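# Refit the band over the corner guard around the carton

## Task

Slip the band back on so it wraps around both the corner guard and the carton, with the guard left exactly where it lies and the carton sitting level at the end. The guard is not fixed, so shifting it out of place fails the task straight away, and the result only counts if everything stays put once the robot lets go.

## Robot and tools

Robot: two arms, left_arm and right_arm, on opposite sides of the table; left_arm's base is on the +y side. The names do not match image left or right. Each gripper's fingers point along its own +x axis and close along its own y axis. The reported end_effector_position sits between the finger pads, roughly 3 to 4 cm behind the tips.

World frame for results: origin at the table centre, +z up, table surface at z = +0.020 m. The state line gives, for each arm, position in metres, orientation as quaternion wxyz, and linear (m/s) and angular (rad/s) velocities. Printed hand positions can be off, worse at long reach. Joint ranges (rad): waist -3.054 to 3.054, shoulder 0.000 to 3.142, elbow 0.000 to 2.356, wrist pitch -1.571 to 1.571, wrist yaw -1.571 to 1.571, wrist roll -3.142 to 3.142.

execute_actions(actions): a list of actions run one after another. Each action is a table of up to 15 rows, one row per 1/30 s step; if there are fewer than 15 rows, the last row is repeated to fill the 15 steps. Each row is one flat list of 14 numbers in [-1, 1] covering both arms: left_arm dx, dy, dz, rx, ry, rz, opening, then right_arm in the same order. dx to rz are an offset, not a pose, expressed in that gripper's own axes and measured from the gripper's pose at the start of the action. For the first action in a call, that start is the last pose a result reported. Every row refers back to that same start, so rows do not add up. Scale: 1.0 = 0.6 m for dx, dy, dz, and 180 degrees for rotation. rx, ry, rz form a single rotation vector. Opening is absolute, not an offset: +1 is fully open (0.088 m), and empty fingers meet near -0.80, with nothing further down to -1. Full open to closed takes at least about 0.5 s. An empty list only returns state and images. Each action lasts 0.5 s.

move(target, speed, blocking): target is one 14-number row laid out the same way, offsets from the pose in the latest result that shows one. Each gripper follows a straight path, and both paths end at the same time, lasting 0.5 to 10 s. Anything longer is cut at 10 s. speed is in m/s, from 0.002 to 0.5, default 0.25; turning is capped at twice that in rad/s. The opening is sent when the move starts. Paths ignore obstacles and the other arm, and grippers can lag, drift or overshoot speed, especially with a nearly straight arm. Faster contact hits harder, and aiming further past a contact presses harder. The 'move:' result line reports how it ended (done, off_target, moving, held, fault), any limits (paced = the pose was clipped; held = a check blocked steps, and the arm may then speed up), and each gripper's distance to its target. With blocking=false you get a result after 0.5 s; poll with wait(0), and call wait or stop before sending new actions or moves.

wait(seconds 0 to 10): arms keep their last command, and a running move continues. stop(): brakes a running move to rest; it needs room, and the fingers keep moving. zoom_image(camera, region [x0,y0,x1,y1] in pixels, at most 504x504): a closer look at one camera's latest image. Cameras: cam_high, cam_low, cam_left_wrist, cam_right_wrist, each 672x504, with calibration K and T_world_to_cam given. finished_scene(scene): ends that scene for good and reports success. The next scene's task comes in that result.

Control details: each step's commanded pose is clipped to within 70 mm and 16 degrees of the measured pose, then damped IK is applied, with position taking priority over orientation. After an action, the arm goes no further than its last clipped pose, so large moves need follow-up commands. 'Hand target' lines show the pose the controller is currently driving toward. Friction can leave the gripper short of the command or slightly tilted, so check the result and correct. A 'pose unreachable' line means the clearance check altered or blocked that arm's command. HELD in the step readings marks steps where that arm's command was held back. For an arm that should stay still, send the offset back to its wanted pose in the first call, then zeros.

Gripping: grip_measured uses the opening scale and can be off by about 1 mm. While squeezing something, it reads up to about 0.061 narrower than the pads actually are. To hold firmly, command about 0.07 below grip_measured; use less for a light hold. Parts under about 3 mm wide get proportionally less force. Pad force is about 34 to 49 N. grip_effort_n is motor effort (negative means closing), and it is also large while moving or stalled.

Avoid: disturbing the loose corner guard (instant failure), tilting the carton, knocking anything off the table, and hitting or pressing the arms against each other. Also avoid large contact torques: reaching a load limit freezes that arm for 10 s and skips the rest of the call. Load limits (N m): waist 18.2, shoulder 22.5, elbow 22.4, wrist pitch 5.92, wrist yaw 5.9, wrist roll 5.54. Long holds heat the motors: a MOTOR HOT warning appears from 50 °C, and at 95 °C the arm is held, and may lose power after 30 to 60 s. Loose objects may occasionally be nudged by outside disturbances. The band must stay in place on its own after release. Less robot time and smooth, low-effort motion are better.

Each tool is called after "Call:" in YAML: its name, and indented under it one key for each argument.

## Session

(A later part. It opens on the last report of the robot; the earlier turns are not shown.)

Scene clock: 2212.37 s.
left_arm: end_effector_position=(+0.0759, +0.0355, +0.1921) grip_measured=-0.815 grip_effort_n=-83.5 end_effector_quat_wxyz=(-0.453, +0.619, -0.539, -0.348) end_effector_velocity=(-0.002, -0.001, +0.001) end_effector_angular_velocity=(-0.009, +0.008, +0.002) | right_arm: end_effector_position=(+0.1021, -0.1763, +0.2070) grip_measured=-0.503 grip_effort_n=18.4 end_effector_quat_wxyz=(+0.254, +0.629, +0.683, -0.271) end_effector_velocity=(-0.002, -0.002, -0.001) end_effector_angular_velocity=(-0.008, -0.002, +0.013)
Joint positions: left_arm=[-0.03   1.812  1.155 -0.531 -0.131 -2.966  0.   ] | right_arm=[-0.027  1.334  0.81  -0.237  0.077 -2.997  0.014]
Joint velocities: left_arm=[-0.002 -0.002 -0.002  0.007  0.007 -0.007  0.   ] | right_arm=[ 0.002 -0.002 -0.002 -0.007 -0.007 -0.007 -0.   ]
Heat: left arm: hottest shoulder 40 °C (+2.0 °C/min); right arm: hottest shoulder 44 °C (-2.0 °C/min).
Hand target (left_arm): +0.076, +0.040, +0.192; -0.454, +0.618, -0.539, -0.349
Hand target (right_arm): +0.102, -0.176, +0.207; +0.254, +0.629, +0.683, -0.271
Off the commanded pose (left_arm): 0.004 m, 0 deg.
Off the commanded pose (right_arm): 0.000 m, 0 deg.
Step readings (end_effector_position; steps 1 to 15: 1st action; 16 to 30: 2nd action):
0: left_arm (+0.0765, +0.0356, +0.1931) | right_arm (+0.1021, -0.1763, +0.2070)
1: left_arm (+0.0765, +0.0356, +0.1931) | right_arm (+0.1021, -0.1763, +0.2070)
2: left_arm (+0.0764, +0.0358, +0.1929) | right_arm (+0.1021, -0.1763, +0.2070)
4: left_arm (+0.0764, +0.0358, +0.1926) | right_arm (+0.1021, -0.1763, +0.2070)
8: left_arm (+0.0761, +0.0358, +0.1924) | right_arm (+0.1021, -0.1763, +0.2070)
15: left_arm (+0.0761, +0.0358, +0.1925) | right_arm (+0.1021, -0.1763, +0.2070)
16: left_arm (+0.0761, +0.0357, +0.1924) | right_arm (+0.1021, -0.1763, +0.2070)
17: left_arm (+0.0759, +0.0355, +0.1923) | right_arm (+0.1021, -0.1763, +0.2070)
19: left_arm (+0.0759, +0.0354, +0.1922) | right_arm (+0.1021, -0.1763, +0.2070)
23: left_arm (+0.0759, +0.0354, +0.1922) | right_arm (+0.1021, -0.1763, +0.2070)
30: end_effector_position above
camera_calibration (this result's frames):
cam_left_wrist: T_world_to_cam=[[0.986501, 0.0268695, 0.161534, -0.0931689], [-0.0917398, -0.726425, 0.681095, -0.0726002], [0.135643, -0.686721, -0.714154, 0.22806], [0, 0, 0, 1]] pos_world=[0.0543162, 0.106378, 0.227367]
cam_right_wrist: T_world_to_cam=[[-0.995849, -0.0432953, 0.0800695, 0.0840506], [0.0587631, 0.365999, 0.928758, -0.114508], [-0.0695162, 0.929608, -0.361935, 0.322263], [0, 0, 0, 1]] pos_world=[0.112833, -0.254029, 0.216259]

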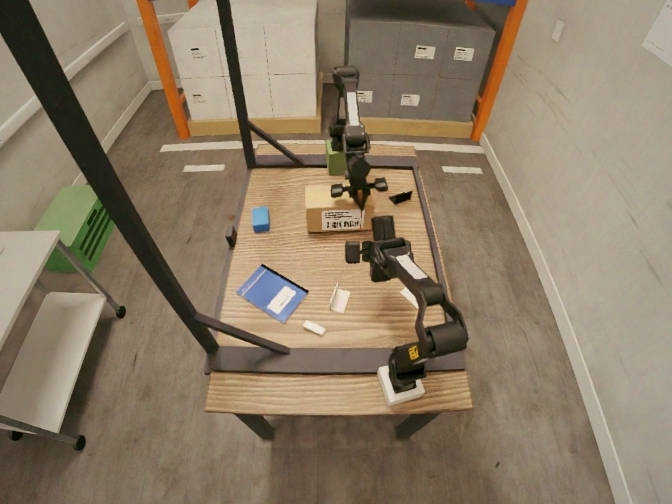

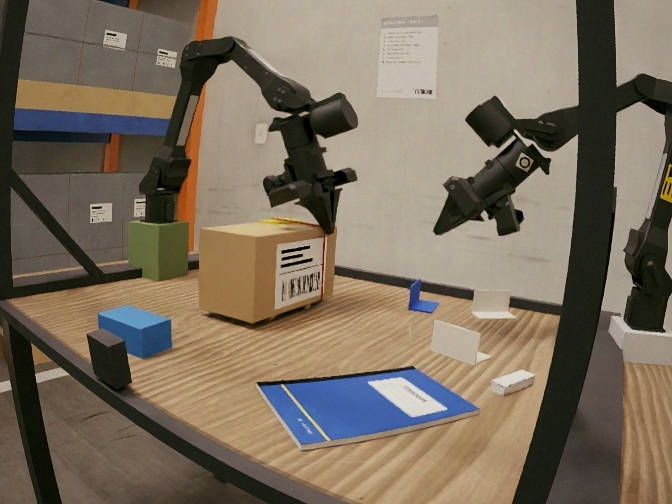

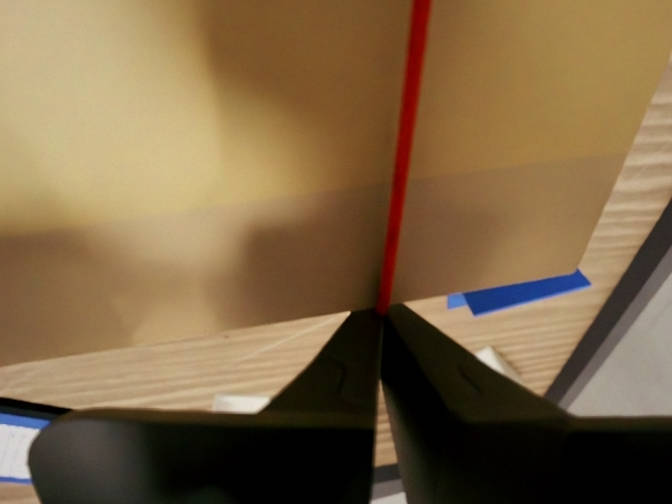

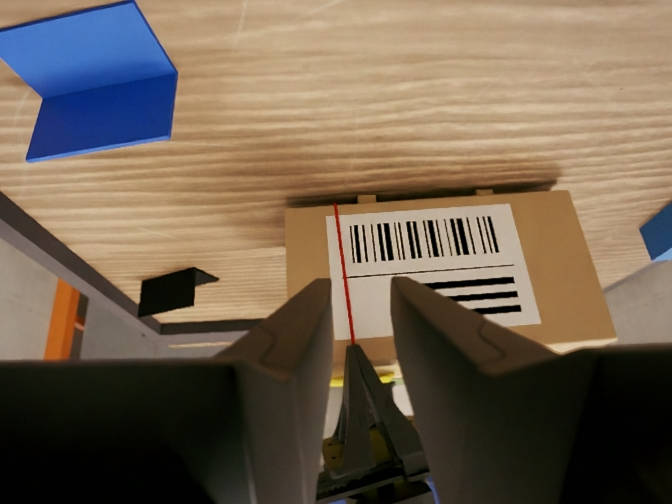

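Call:
execute_actions:
  actions:
    - [[0,-0.002,0.004,0,0,0,-0.9,0,0,0,0,0,0,-0.5],[0.001,-0.004,0.004,0,0,0,-0.9,0,0,0,0,0,0,-0.5],[0.001,-0.006,0.004,0,0,0,-0.9,0,0,0,0,0,0,-0.5],[0.002,-0.008,0.004,0,0,0,-0.9,0,0,0,0,0,0,-0.5],[0.002,-0.010,0.004,0,0,0,-0.9,0,0,0,0,0,0,-0.5],[0.002,-0.012,0.004,0,0,0,-0.9,0,0,0,0,0,0,-0.5],[0.003,-0.014,0.004,0,0,0,-0.9,0,0,0,0,0,0,-0.5]]

Call:
zoom_image:
  camera: "cam_left_wrist"
  region: [300,220,460,360]

Call:
zoom_image:
  camera: "cam_low"
  region: [270,205,350,315]

Scene clock: 2218.80 s.
left_arm: end_effector_position=(+0.0833, +0.0352, +0.1926) grip_measured=-0.815 grip_effort_n=-83.5 end_effector_quat_wxyz=(-0.451, +0.621, -0.540, -0.347) end_effector_velocity=(-0.000, +0.002, -0.000) end_effector_angular_velocity=(+0.007, -0.003, +0.007) | right_arm: end_effector_position=(+0.1021, -0.1763, +0.2070) grip_measured=-0.503 grip_effort_n=17.9 end_effector_quat_wxyz=(+0.254, +0.629, +0.683, -0.271) end_effector_velocity=(+0.000, -0.004, -0.005) end_effector_angular_velocity=(-0.030, +0.014, +0.004)
Joint positions: left_arm=[-0.009  1.812  1.155 -0.523 -0.124 -2.948  0.   ] | right_arm=[-0.027  1.334  0.81  -0.237  0.077 -2.997  0.014]
Joint velocities: left_arm=[-0.002 -0.002 -0.002 -0.007 -0.007 -0.007  0.   ] | right_arm=[-0.007  0.002 -0.002 -0.022 -0.022  0.007  0.   ]
Heat: left arm: hottest shoulder 41 °C (+4.0 °C/min); right arm: hottest shoulder 44 °C (-2.0 °C/min).
Hand target (left_arm): +0.085, +0.037, +0.191; -0.453, +0.619, -0.539, -0.348
Hand target (right_arm): +0.102, -0.176, +0.207; +0.254, +0.629, +0.683, -0.271
Off the commanded pose (left_arm): 0.003 m, 0 deg.
Off the commanded pose (right_arm): 0.000 m, 0 deg.
Step readings (end_effector_position):
0: left_arm (+0.0759, +0.0355, +0.1921) | right_arm (+0.1021, -0.1763, +0.2070)
1: left_arm (+0.0759, +0.0353, +0.1921) | right_arm (+0.1021, -0.1763, +0.2070)
2: left_arm (+0.0761, +0.0351, +0.1922) | right_arm (+0.1021, -0.1763, +0.2070)
4: left_arm (+0.0767, +0.0349, +0.1923) | right_arm (+0.1021, -0.1763, +0.2070)
8: left_arm (+0.0811, +0.0351, +0.1925) | right_arm (+0.1021, -0.1763, +0.2070)
15: end_effector_position above
camera_calibration (this result's frames):
cam_left_wrist: T_world_to_cam=[[0.986313, 0.0299175, 0.162148, -0.10083], [-0.0907129, -0.72274, 0.68514, -0.0734521], [0.137688, -0.690472, -0.710134, 0.226439], [0, 0, 0, 1]] pos_world=[0.0616089, 0.106279, 0.227476]
cam_right_wrist: T_world_to_cam=[[-0.995849, -0.0432953, 0.0800695, 0.0840506], [0.0587631, 0.365999, 0.928758, -0.114508], [-0.0695162, 0.929608, -0.361935, 0.322263], [0, 0, 0, 1]] pos_world=[0.112833, -0.254029, 0.216259]

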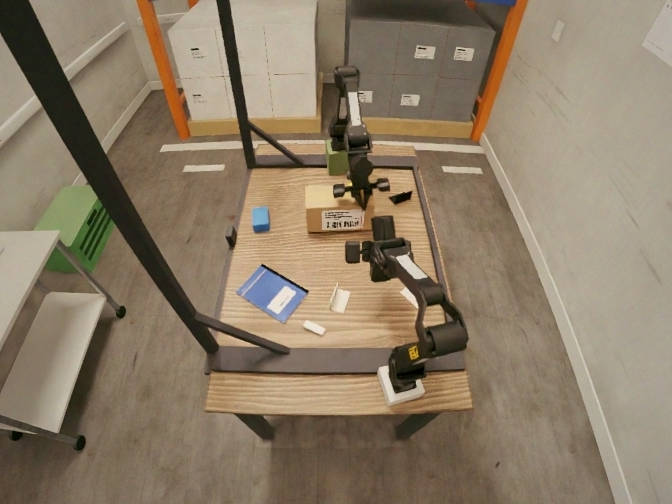

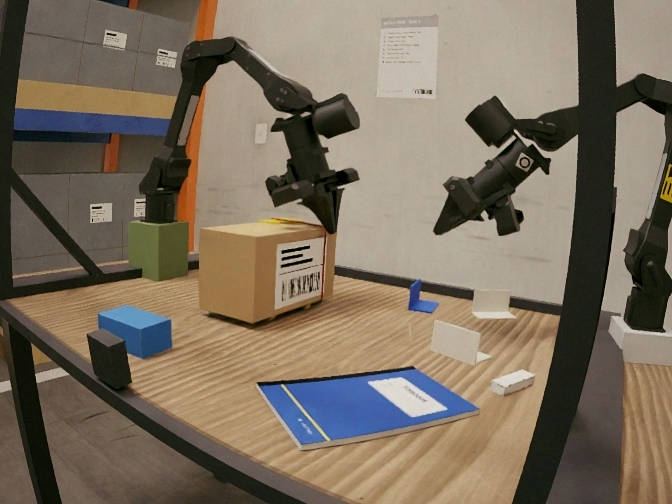

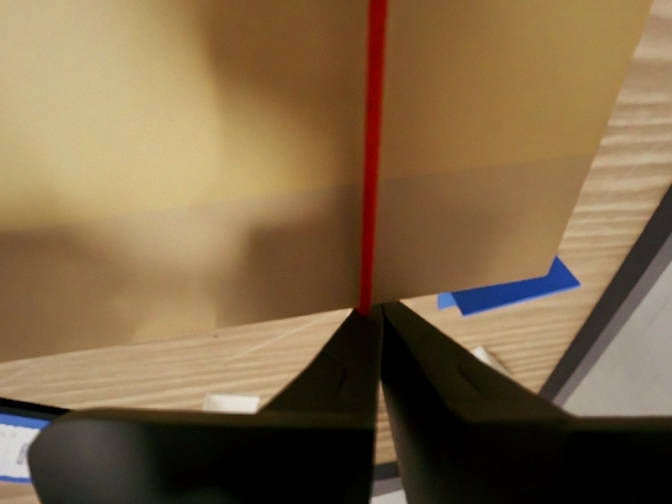

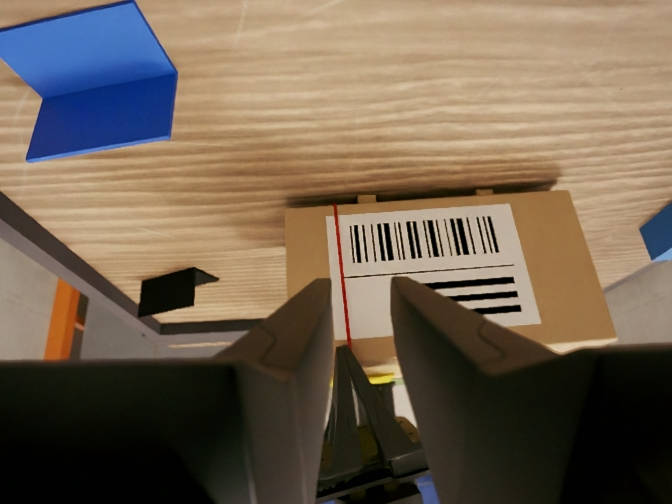

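Region (300, 220, 460, 360) of cam_left_wrist's 672x504 image, scaled by 3.150, with more detail than that image has; it fills the top 441 rows of this view, and the rest is white.

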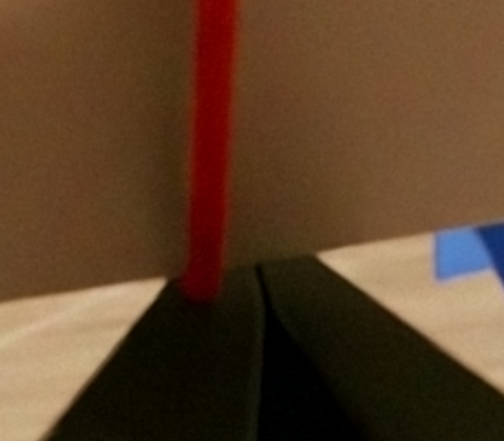

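Region (270, 205, 350, 315) of cam_low's 672x504 image, scaled by 4.582, with more detail than that image has; it fills the left 367 columns of this view, and the rest is white.

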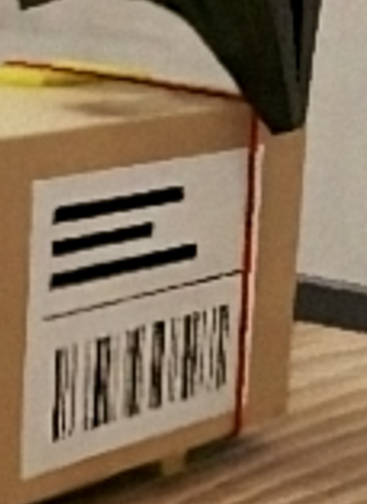

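Call:
execute_actions:
  actions:
    - [[0.002,0,-0.008,0,0,0,-0.9,0,0,0,0,0,0,-0.5],[0.003,0,-0.014,0,0,0,-0.9,0,0,0,0,0,0,-0.5]]
    - [[-0.02,0,0,0,0,0,-0.5,0,0,0,0,0,0,-0.5],[-0.05,-0.01,0.012,0,0,0,-0.5,0,0,0,0,0,0,-0.5]]
    - [[-0.03,0,0.008,0,0,0,-0.5,0,0,0,0,0,0,-0.5]]

Call:
zoom_image:
  camera: "cam_low"
  region: [270,205,350,315]

Call:
zoom_image:
  camera: "cam_right_wrist"
  region: [260,180,440,400]

Scene clock: 2224.33 s.
left_arm: end_effector_position=(+0.0823, +0.0541, +0.2341) grip_measured=-0.503 grip_effort_n=16.5 end_effector_quat_wxyz=(-0.450, +0.622, -0.539, -0.346) end_effector_velocity=(+0.002, +0.003, -0.000) end_effector_angular_velocity=(+0.009, -0.016, +0.013) | right_arm: end_effector_position=(+0.1021, -0.1763, +0.2070) grip_measured=-0.503 grip_effort_n=17.9 end_effector_quat_wxyz=(+0.254, +0.629, +0.683, -0.271) end_effector_velocity=(+0.000, -0.003, -0.000) end_effector_angular_velocity=(-0.014, +0.008, -0.002)
Joint positions: left_arm=[-0.004  1.689  1.182 -0.67  -0.123 -2.945  0.014] | right_arm=[-0.027  1.334  0.81  -0.237  0.077 -2.997  0.014]
Joint velocities: left_arm=[-0.002 -0.002 -0.002 -0.007 -0.022 -0.007  0.   ] | right_arm=[-0.002 -0.007  0.002 -0.022 -0.007  0.007 -0.   ]
Heat: left arm: hottest shoulder 41 °C (+4.0 °C/min); right arm: hottest shoulder 44 °C (-2.0 °C/min).
Hand target (left_arm): +0.081, +0.055, +0.237; -0.448, +0.624, -0.540, -0.345
Hand target (right_arm): +0.102, -0.176, +0.207; +0.254, +0.629, +0.683, -0.271
Off the commanded pose (left_arm): 0.003 m, 0 deg.
Off the commanded pose (right_arm): 0.000 m, 0 deg.
Step readings (end_effector_position; steps 1 to 15: 1st action; 16 to 30: 2nd action; 31 to 45: 3rd action):
0: left_arm (+0.0833, +0.0352, +0.1926) | right_arm (+0.1021, -0.1763, +0.2070)
1: left_arm (+0.0833, +0.0349, +0.1929) | right_arm (+0.1021, -0.1763, +0.2070)
2: left_arm (+0.0834, +0.0341, +0.1938) | right_arm (+0.1021, -0.1763, +0.2070)
4: left_arm (+0.0838, +0.0315, +0.1957) | right_arm (+0.1021, -0.1763, +0.2070)
8: left_arm (+0.0842, +0.0282, +0.1988) | right_arm (+0.1021, -0.1763, +0.2070)
15: left_arm (+0.0840, +0.0283, +0.1978) | right_arm (+0.1021, -0.1763, +0.2070)
16: left_arm (+0.0839, +0.0290, +0.1977) | right_arm (+0.1021, -0.1763, +0.2070)
17: left_arm (+0.0835, +0.0314, +0.1993) | right_arm (+0.1021, -0.1763, +0.2070)
19: left_arm (+0.0831, +0.0384, +0.2043) | right_arm (+0.1021, -0.1763, +0.2070)
23: left_arm (+0.0845, +0.0422, +0.2203) | right_arm (+0.1021, -0.1763, +0.2070)
30: left_arm (+0.0844, +0.0442, +0.2221) | right_arm (+0.1021, -0.1763, +0.2070)
31: left_arm (+0.0842, +0.0450, +0.2233) | right_arm (+0.1021, -0.1763, +0.2070)
32: left_arm (+0.0838, +0.0480, +0.2241) | right_arm (+0.1021, -0.1763, +0.2070)
34: left_arm (+0.0832, +0.0518, +0.2277) | right_arm (+0.1021, -0.1763, +0.2070)
38: left_arm (+0.0825, +0.0533, +0.2341) | right_arm (+0.1021, -0.1763, +0.2070)
45: end_effector_position above
camera_calibration (this result's frames):
cam_left_wrist: T_world_to_cam=[[0.986064, 0.0311057, 0.163432, -0.107406], [-0.0909658, -0.721702, 0.6862, -0.0886256], [0.139294, -0.691504, -0.708815, 0.268654], [0, 0, 0, 1]] pos_world=[0.0604257, 0.125155, 0.268795]
cam_right_wrist: T_world_to_cam=[[-0.995849, -0.0432953, 0.0800695, 0.0840506], [0.0587631, 0.365999, 0.928758, -0.114508], [-0.0695162, 0.929608, -0.361935, 0.322263], [0, 0, 0, 1]] pos_world=[0.112833, -0.254029, 0.216259]

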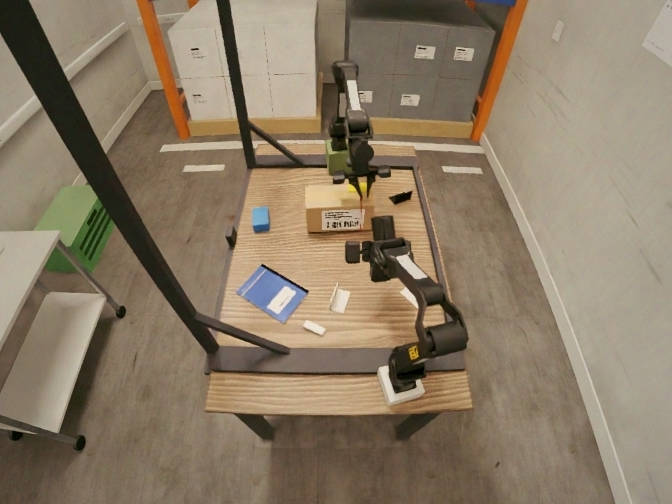

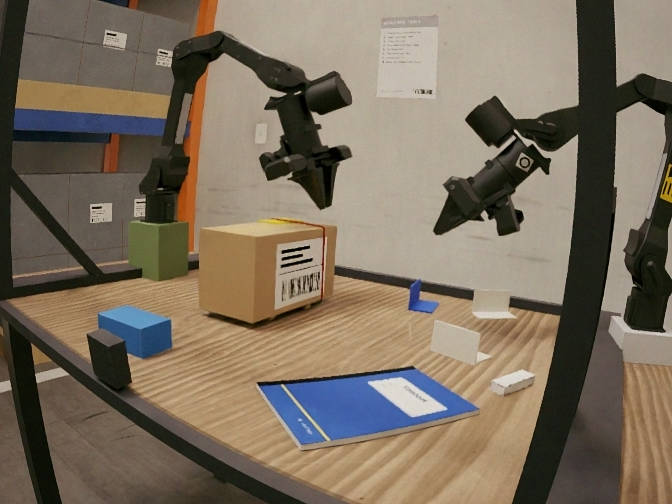

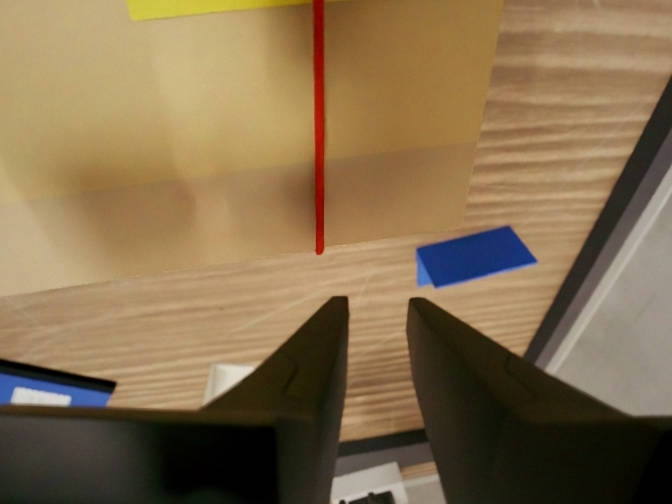

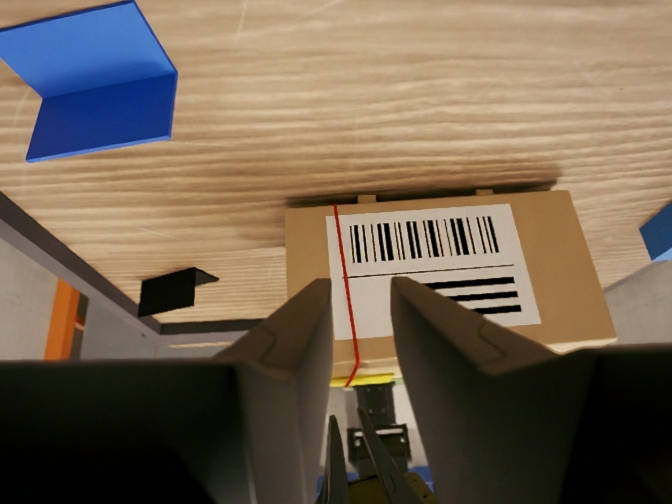

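Region (270, 205, 350, 315) of cam_low's 672x504 image, scaled by 4.582, with more detail than that image has; it fills the left 367 columns of this view, and the rest is white.

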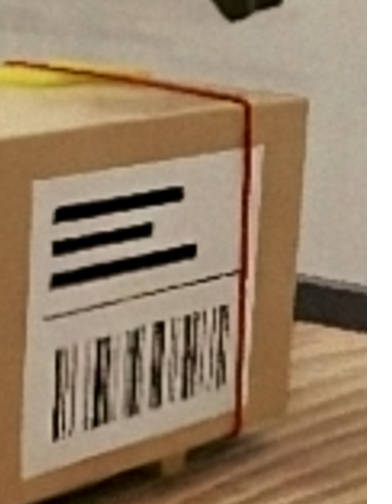

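Region (260, 180, 440, 400) of cam_right_wrist's 672x504 image, scaled by 2.291, with more detail than that image has; it fills the left 412 columns of this view, and the rest is white.

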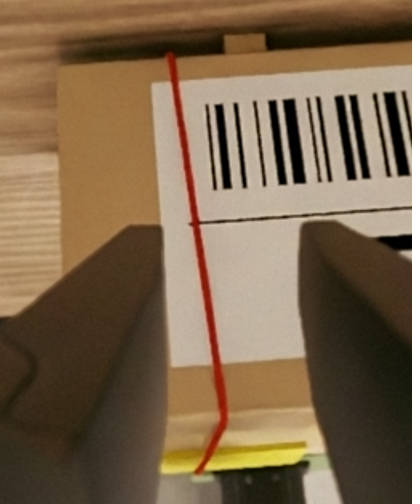

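Call:
move:
  target: [0.058,0.02,-0.024,0,0,0,-0.5,0,0,0,0,0,0,-0.5]
  speed: 0.06

Scene clock: 2234.60 s.
left_arm: end_effector_position=(+0.0765, +0.0306, +0.2081) grip_measured=-0.503 grip_effort_n=16.5 end_effector_quat_wxyz=(-0.449, +0.621, -0.542, -0.344) end_effector_velocity=(+0.001, -0.006, +0.007) end_effector_angular_velocity=(-0.023, -0.026, -0.006) | right_arm: end_effector_position=(+0.1021, -0.1763, +0.2070) grip_measured=-0.503 grip_effort_n=17.9 end_effector_quat_wxyz=(+0.254, +0.629, +0.683, -0.271) end_effector_velocity=(-0.000, -0.002, +0.000) end_effector_angular_velocity=(-0.004, -0.002, +0.024)
Joint positions: left_arm=[-0.03   1.799  1.203 -0.579 -0.13  -2.965  0.014] | right_arm=[-0.027  1.334  0.81  -0.237  0.077 -2.997  0.014]
Joint velocities: left_arm=[-0.007 -0.002  0.017  0.007 -0.022  0.007 -0.   ] | right_arm=[-0.007 -0.007 -0.002 -0.007 -0.022 -0.022  0.   ]
Heat: left arm: hottest shoulder 42 °C (+5.1 °C/min); right arm: hottest shoulder 44 °C (-1.0 °C/min).
Hand target (left_arm): +0.076, +0.028, +0.205; -0.451, +0.622, -0.539, -0.346
Hand target (right_arm): +0.102, -0.176, +0.207; +0.254, +0.629, +0.683, -0.271
Off the commanded pose (left_arm): 0.004 m, 0 deg.
Off the commanded pose (right_arm): 0.000 m, 0 deg.
move: done
camera_calibration (this result's frames):
cam_left_wrist: T_world_to_cam=[[0.986322, 0.0279295, 0.162448, -0.0964716], [-0.0933024, -0.717851, 0.689917, -0.0889757], [0.135882, -0.695636, -0.705426, 0.23446], [0, 0, 0, 1]] pos_world=[0.0549915, 0.101922, 0.242451]
cam_right_wrist: T_world_to_cam=[[-0.995849, -0.0432953, 0.0800695, 0.0840506], [0.0587631, 0.365999, 0.928758, -0.114508], [-0.0695162, 0.929608, -0.361935, 0.322263], [0, 0, 0, 1]] pos_world=[0.112833, -0.254029, 0.216259]

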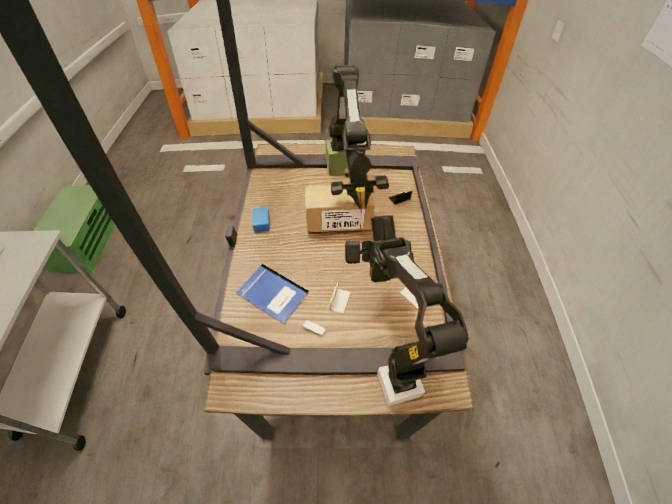

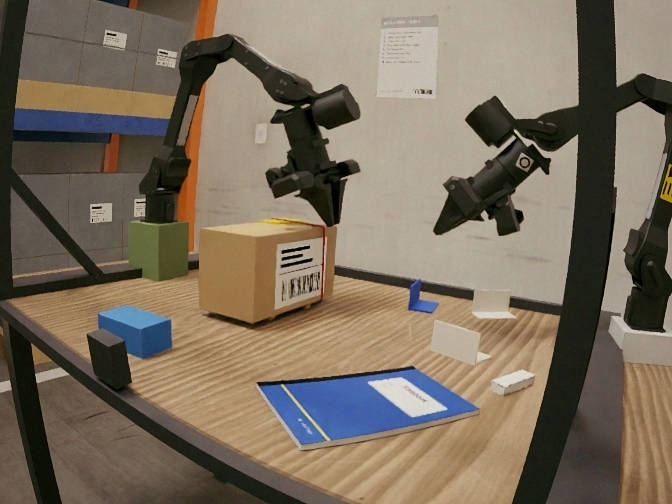

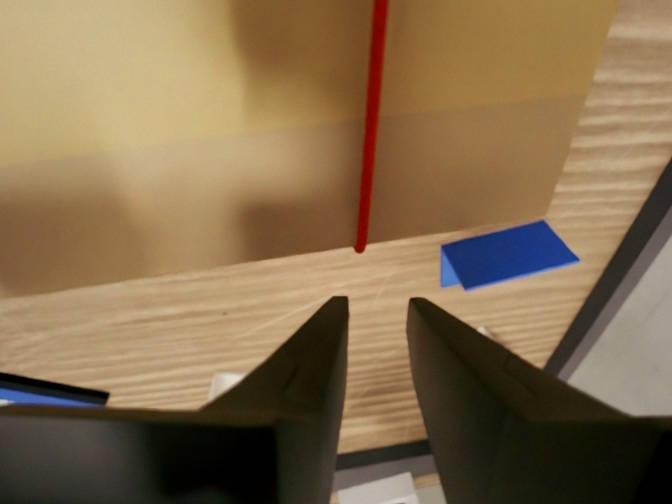

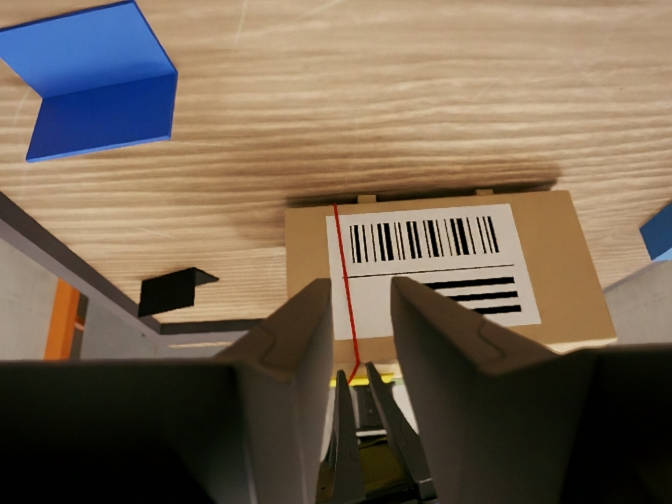

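Call:
execute_actions:
  actions:
    - [[0.02,0.004,0.003,0,0,0,-0.5,0,0,0,0,0,0,-0.5],[0.03,0.006,0.005,0,0,0,-0.5,0,0,0,0,0,0,-0.5],[0.044,0.008,0.008,0,0,0,-0.5,0,0,0,0,0,0,-0.5]]

Scene clock: 2242.30 s.
left_arm: end_effector_position=(+0.0774, +0.0232, +0.1890) grip_measured=-0.503 grip_effort_n=16.5 end_effector_quat_wxyz=(-0.444, +0.626, -0.544, -0.338) end_effector_velocity=(-0.001, +0.006, -0.001) end_effector_angular_velocity=(+0.021, -0.001, +0.007) | right_arm: end_effector_position=(+0.1021, -0.1763, +0.2070) grip_measured=-0.503 grip_effort_n=17.9 end_effector_quat_wxyz=(+0.254, +0.629, +0.683, -0.271) end_effector_velocity=(-0.003, +0.000, +0.001) end_effector_angular_velocity=(+0.004, +0.011, +0.019)
Joint positions: left_arm=[-0.03   1.842  1.169 -0.482 -0.13  -2.965  0.014] | right_arm=[-0.027  1.334  0.81  -0.237  0.077 -2.997  0.014]
Joint velocities: left_arm=[-0.002 -0.007 -0.007 -0.022 -0.007 -0.007 -0.   ] | right_arm=[-0.002 -0.002 -0.002  0.007 -0.022 -0.007 -0.   ]
Heat: left arm: hottest shoulder 41 °C (+3.0 °C/min); right arm: hottest shoulder 44 °C (-1.0 °C/min).
Hand target (left_arm): +0.077, +0.026, +0.181; -0.449, +0.621, -0.542, -0.344
Hand target (right_arm): +0.102, -0.176, +0.207; +0.254, +0.629, +0.683, -0.271
Off the commanded pose (left_arm): 0.008 m, 1 deg.
Off the commanded pose (right_arm): 0.000 m, 0 deg.
Step readings (end_effector_position):
0: left_arm (+0.0766, +0.0303, +0.2083) | right_arm (+0.1021, -0.1763, +0.2070)
1: left_arm (+0.0767, +0.0295, +0.2082) | right_arm (+0.1021, -0.1763, +0.2070)
2: left_arm (+0.0769, +0.0273, +0.2077) | right_arm (+0.1021, -0.1763, +0.2070)
4: left_arm (+0.0775, +0.0228, +0.2041) | right_arm (+0.1021, -0.1763, +0.2070)
8: left_arm (+0.0773, +0.0244, +0.1912) | right_arm (+0.1021, -0.1763, +0.2070)
15: end_effector_position above
camera_calibration (this result's frames):
cam_left_wrist: T_world_to_cam=[[0.985927, 0.0310831, 0.164261, -0.0944617], [-0.0949855, -0.704401, 0.703418, -0.0837567], [0.13757, -0.709121, -0.691536, 0.213291], [0, 0, 0, 1]] pos_world=[0.0558342, 0.0951873, 0.221931]
cam_right_wrist: T_world_to_cam=[[-0.995849, -0.0432953, 0.0800695, 0.0840506], [0.0587631, 0.365999, 0.928758, -0.114508], [-0.0695162, 0.929608, -0.361935, 0.322263], [0, 0, 0, 1]] pos_world=[0.112833, -0.254029, 0.216259]

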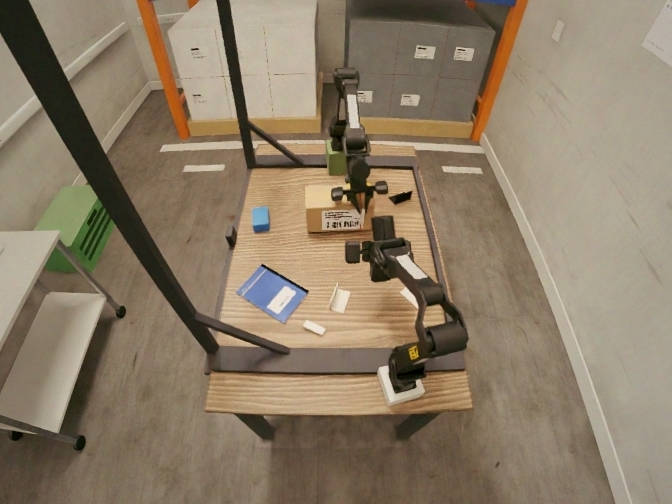

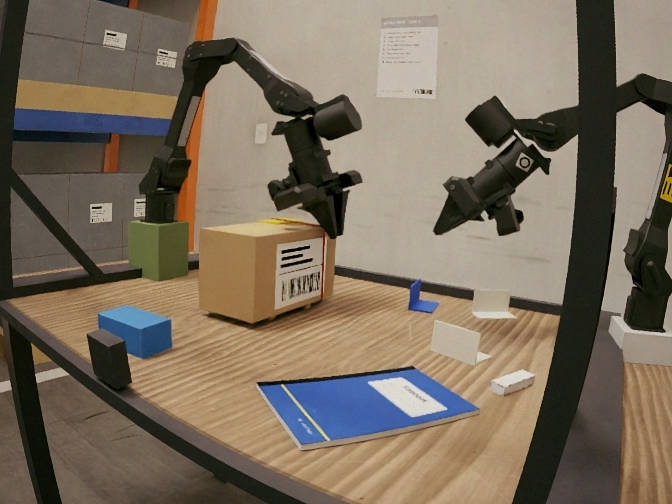

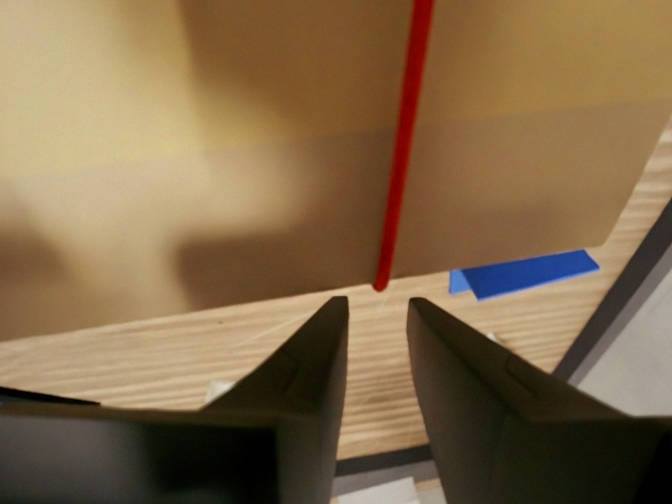

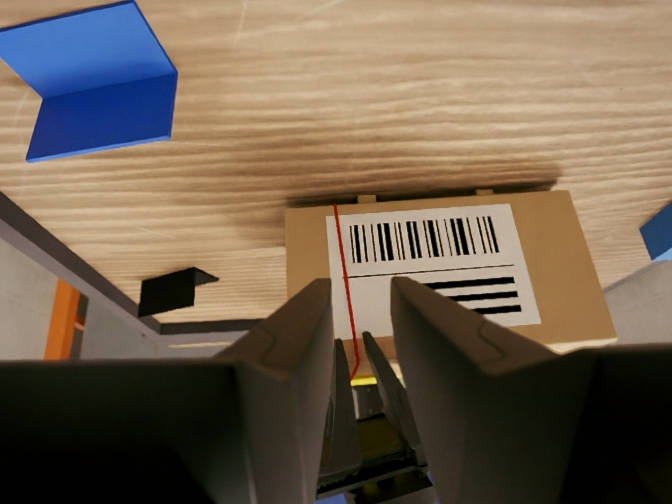

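Call:
execute_actions:
  actions:
    - [[-0.002,0,0.006,0,0,0,-0.5,0,0,0,0,0,0,-0.5],[-0.004,0.001,0.012,0,0,0,-0.5,0,0,0,0,0,0,-0.5],[-0.007,0.001,0.021,0,0,0,-0.5,0,0,0,0,0,0,-0.5]]

Call:
zoom_image:
  camera: "cam_left_wrist"
  region: [300,220,460,360]

Scene clock: 2246.10 s.
left_arm: end_effector_position=(+0.0764, +0.0318, +0.1878) grip_measured=-0.503 grip_effort_n=16.5 end_effector_quat_wxyz=(-0.443, +0.627, -0.545, -0.337) end_effector_velocity=(+0.002, +0.004, -0.000) end_effector_angular_velocity=(+0.007, -0.003, +0.012) | right_arm: end_effector_position=(+0.1021, -0.1763, +0.2070) grip_measured=-0.503 grip_effort_n=17.9 end_effector_quat_wxyz=(+0.254, +0.629, +0.683, -0.271) end_effector_velocity=(+0.003, -0.004, -0.004) end_effector_angular_velocity=(-0.020, -0.015, -0.003)
Joint positions: left_arm=[-0.03   1.811  1.122 -0.462 -0.13  -2.965  0.014] | right_arm=[-0.027  1.334  0.81  -0.237  0.077 -2.997  0.014]
Joint velocities: left_arm=[ 0.002 -0.007 -0.007 -0.007 -0.007 -0.007 -0.   ] | right_arm=[-0.002 -0.002 -0.002 -0.022  0.007 -0.007 -0.   ]
Heat: left arm: hottest shoulder 41 °C (+3.0 °C/min); right arm: hottest shoulder 43 °C (-2.0 °C/min).
Hand target (left_arm): +0.077, +0.036, +0.188; -0.444, +0.626, -0.544, -0.338
Hand target (right_arm): +0.102, -0.176, +0.207; +0.254, +0.629, +0.683, -0.271
Off the commanded pose (left_arm): 0.005 m, 0 deg.
Off the commanded pose (right_arm): 0.000 m, 0 deg.
Step readings (end_effector_position):
0: left_arm (+0.0775, +0.0230, +0.1890) | right_arm (+0.1021, -0.1763, +0.2070)
1: left_arm (+0.0774, +0.0232, +0.1888) | right_arm (+0.1021, -0.1763, +0.2070)
2: left_arm (+0.0774, +0.0236, +0.1882) | right_arm (+0.1021, -0.1763, +0.2070)
4: left_arm (+0.0769, +0.0276, +0.1864) | right_arm (+0.1021, -0.1763, +0.2070)
8: left_arm (+0.0765, +0.0311, +0.1869) | right_arm (+0.1021, -0.1763, +0.2070)
15: end_effector_position above
camera_calibration (this result's frames):
cam_left_wrist: T_world_to_cam=[[0.985834, 0.0318301, 0.164678, -0.0935637], [-0.0953862, -0.701199, 0.706556, -0.0775958], [0.137962, -0.712255, -0.68823, 0.218194], [0, 0, 0, 1]] pos_world=[0.0547342, 0.103977, 0.220401]
cam_right_wrist: T_world_to_cam=[[-0.995849, -0.0432953, 0.0800695, 0.0840506], [0.0587631, 0.365999, 0.928758, -0.114508], [-0.0695162, 0.929608, -0.361935, 0.322263], [0, 0, 0, 1]] pos_world=[0.112833, -0.254029, 0.216259]

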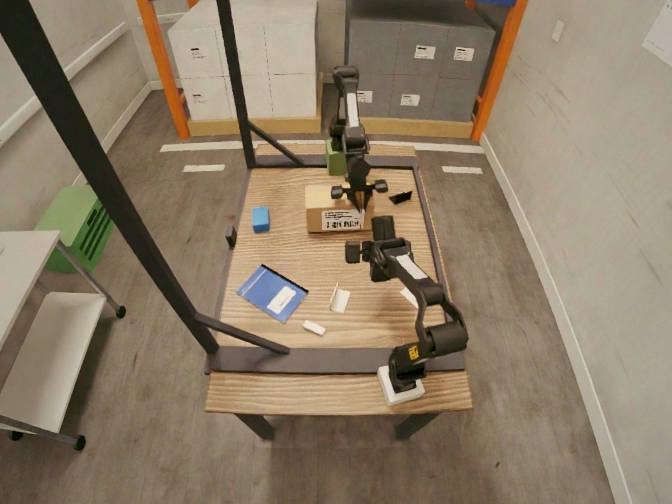

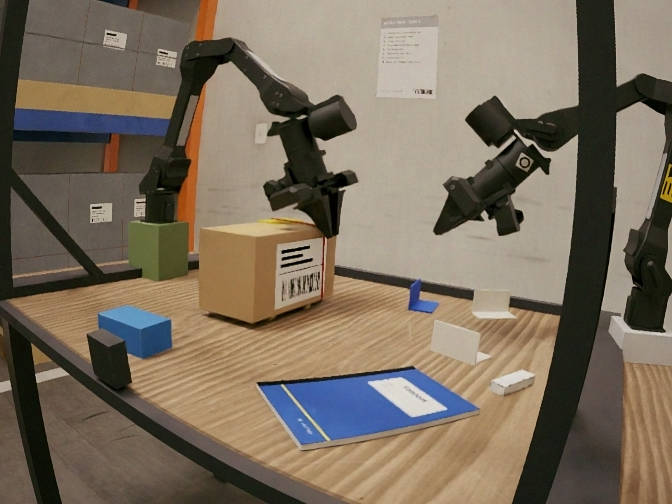

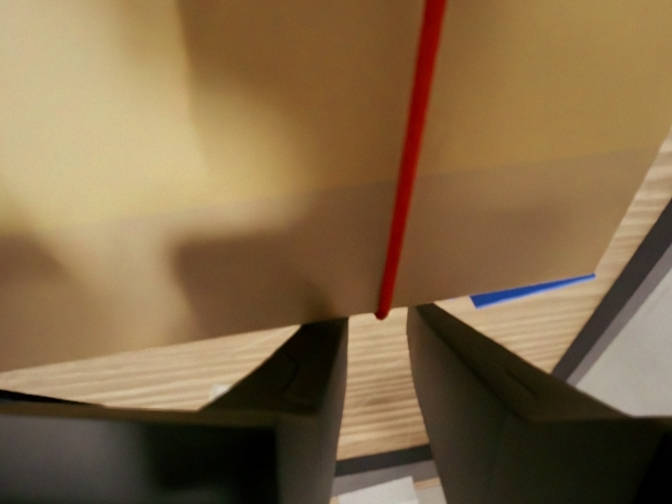

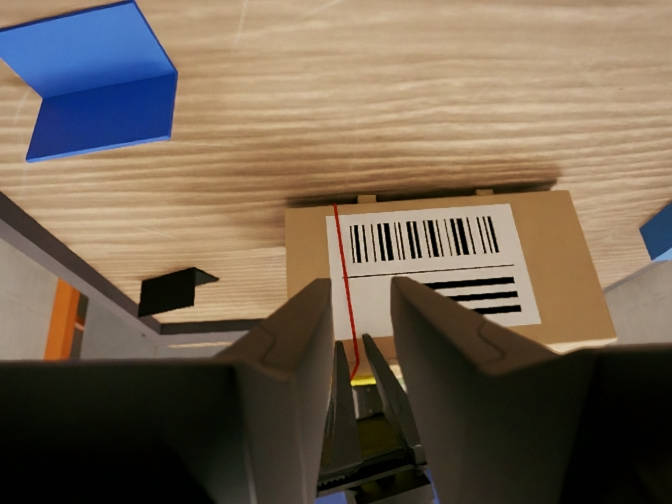

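Region (300, 220, 460, 360) of cam_left_wrist's 672x504 image, scaled by 3.150, with more detail than that image has; it fills the top 441 rows of this view, and the rest is white.

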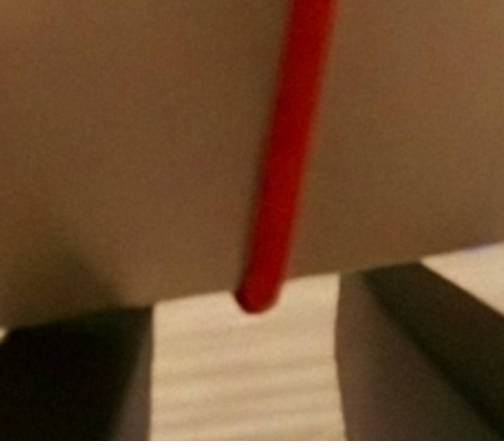

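Call:
execute_actions:
  actions:
    - [[0.001,-0.004,0.005,0,0,0,-0.5,0,0,0,0,0,0,-0.5],[0.001,-0.008,0.005,0,0,0,-0.5,0,0,0,0,0,0,-0.5],[0.002,-0.012,0.005,0,0,0,-0.5,0,0,0,0,0,0,-0.5],[0.003,-0.016,0.005,0,0,0,-0.5,0,0,0,0,0,0,-0.5],[0.003,-0.019,0.005,0,0,0,-0.5,0,0,0,0,0,0,-0.5]]

Call:
zoom_image:
  camera: "cam_left_wrist"
  region: [300,220,460,360]

Scene clock: 2252.17 s.
left_arm: end_effector_position=(+0.0866, +0.0319, +0.1883) grip_measured=-0.503 grip_effort_n=16.5 end_effector_quat_wxyz=(-0.441, +0.629, -0.546, -0.336) end_effector_velocity=(-0.003, +0.004, +0.000) end_effector_angular_velocity=(+0.017, -0.001, +0.002) | right_arm: end_effector_position=(+0.1021, -0.1763, +0.2070) grip_measured=-0.503 grip_effort_n=18.4 end_effector_quat_wxyz=(+0.254, +0.629, +0.683, -0.271) end_effector_velocity=(+0.001, +0.003, +0.003) end_effector_angular_velocity=(+0.024, -0.016, +0.007)
Joint positions: left_arm=[ 0.     1.811  1.122 -0.452 -0.118 -2.939  0.014] | right_arm=[-0.027  1.334  0.81  -0.237  0.077 -2.997  0.014]
Joint velocities: left_arm=[-0.007 -0.007 -0.002 -0.022 -0.007 -0.007 -0.   ] | right_arm=[-0.002 -0.002 -0.002  0.022  0.007 -0.022  0.   ]
Heat: left arm: hottest shoulder 42 °C (+4.0 °C/min); right arm: hottest shoulder 43 °C (-2.0 °C/min).
Hand target (left_arm): +0.088, +0.034, +0.187; -0.443, +0.627, -0.545, -0.337
Hand target (right_arm): +0.102, -0.176, +0.207; +0.254, +0.629, +0.683, -0.271
Off the commanded pose (left_arm): 0.003 m, 0 deg.
Off the commanded pose (right_arm): 0.000 m, 0 deg.
Step readings (end_effector_position):
0: left_arm (+0.0764, +0.0319, +0.1877) | right_arm (+0.1021, -0.1763, +0.2070)
1: left_arm (+0.0765, +0.0317, +0.1878) | right_arm (+0.1021, -0.1763, +0.2070)
2: left_arm (+0.0767, +0.0315, +0.1878) | right_arm (+0.1021, -0.1763, +0.2070)
4: left_arm (+0.0786, +0.0315, +0.1879) | right_arm (+0.1021, -0.1763, +0.2070)
8: left_arm (+0.0857, +0.0319, +0.1883) | right_arm (+0.1021, -0.1763, +0.2070)
15: end_effector_position above
camera_calibration (this result's frames):
cam_left_wrist: T_world_to_cam=[[0.985787, 0.0342926, 0.164461, -0.103785], [-0.0943282, -0.69708, 0.710761, -0.077916], [0.139016, -0.716173, -0.683938, 0.21645], [0, 0, 0, 1]] pos_world=[0.0648699, 0.104261, 0.220487]
cam_right_wrist: T_world_to_cam=[[-0.995849, -0.0432953, 0.0800695, 0.0840506], [0.0587631, 0.365999, 0.928758, -0.114508], [-0.0695162, 0.929608, -0.361935, 0.322263], [0, 0, 0, 1]] pos_world=[0.112833, -0.254029, 0.216259]

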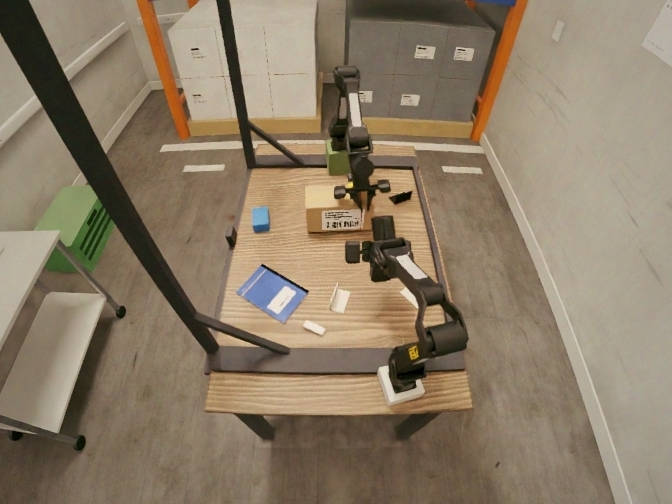

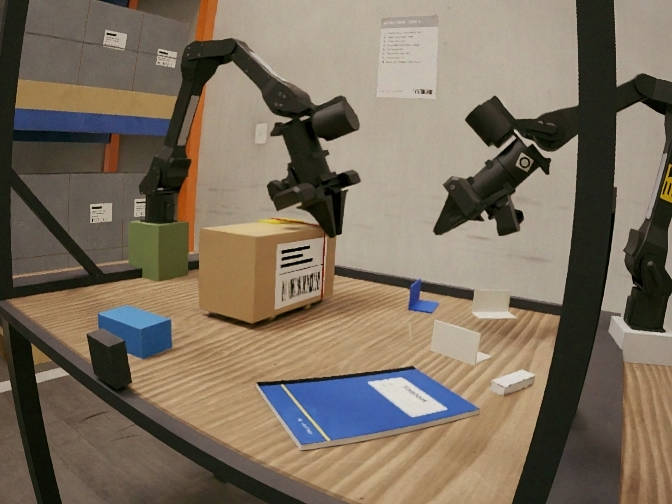

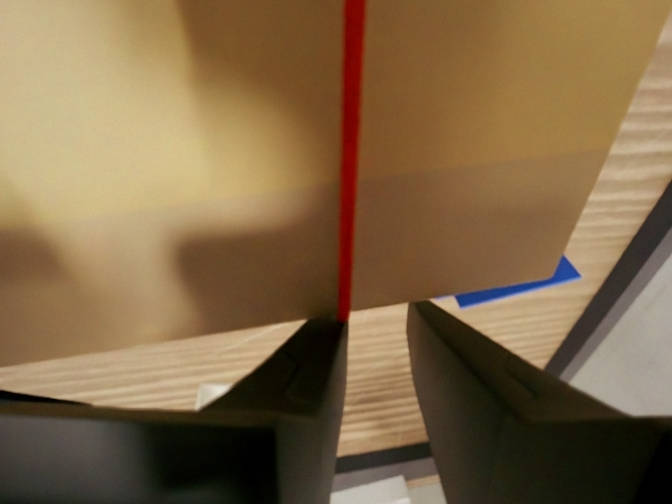

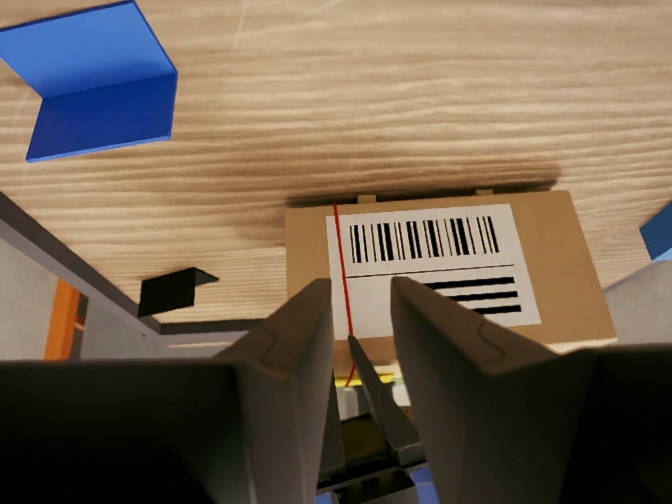

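Region (300, 220, 460, 360) of cam_left_wrist's 672x504 image, scaled by 3.150, with more detail than that image has; it fills the top 441 rows of this view, and the rest is white.

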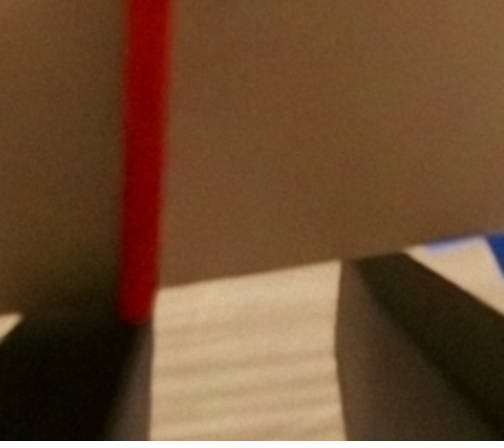

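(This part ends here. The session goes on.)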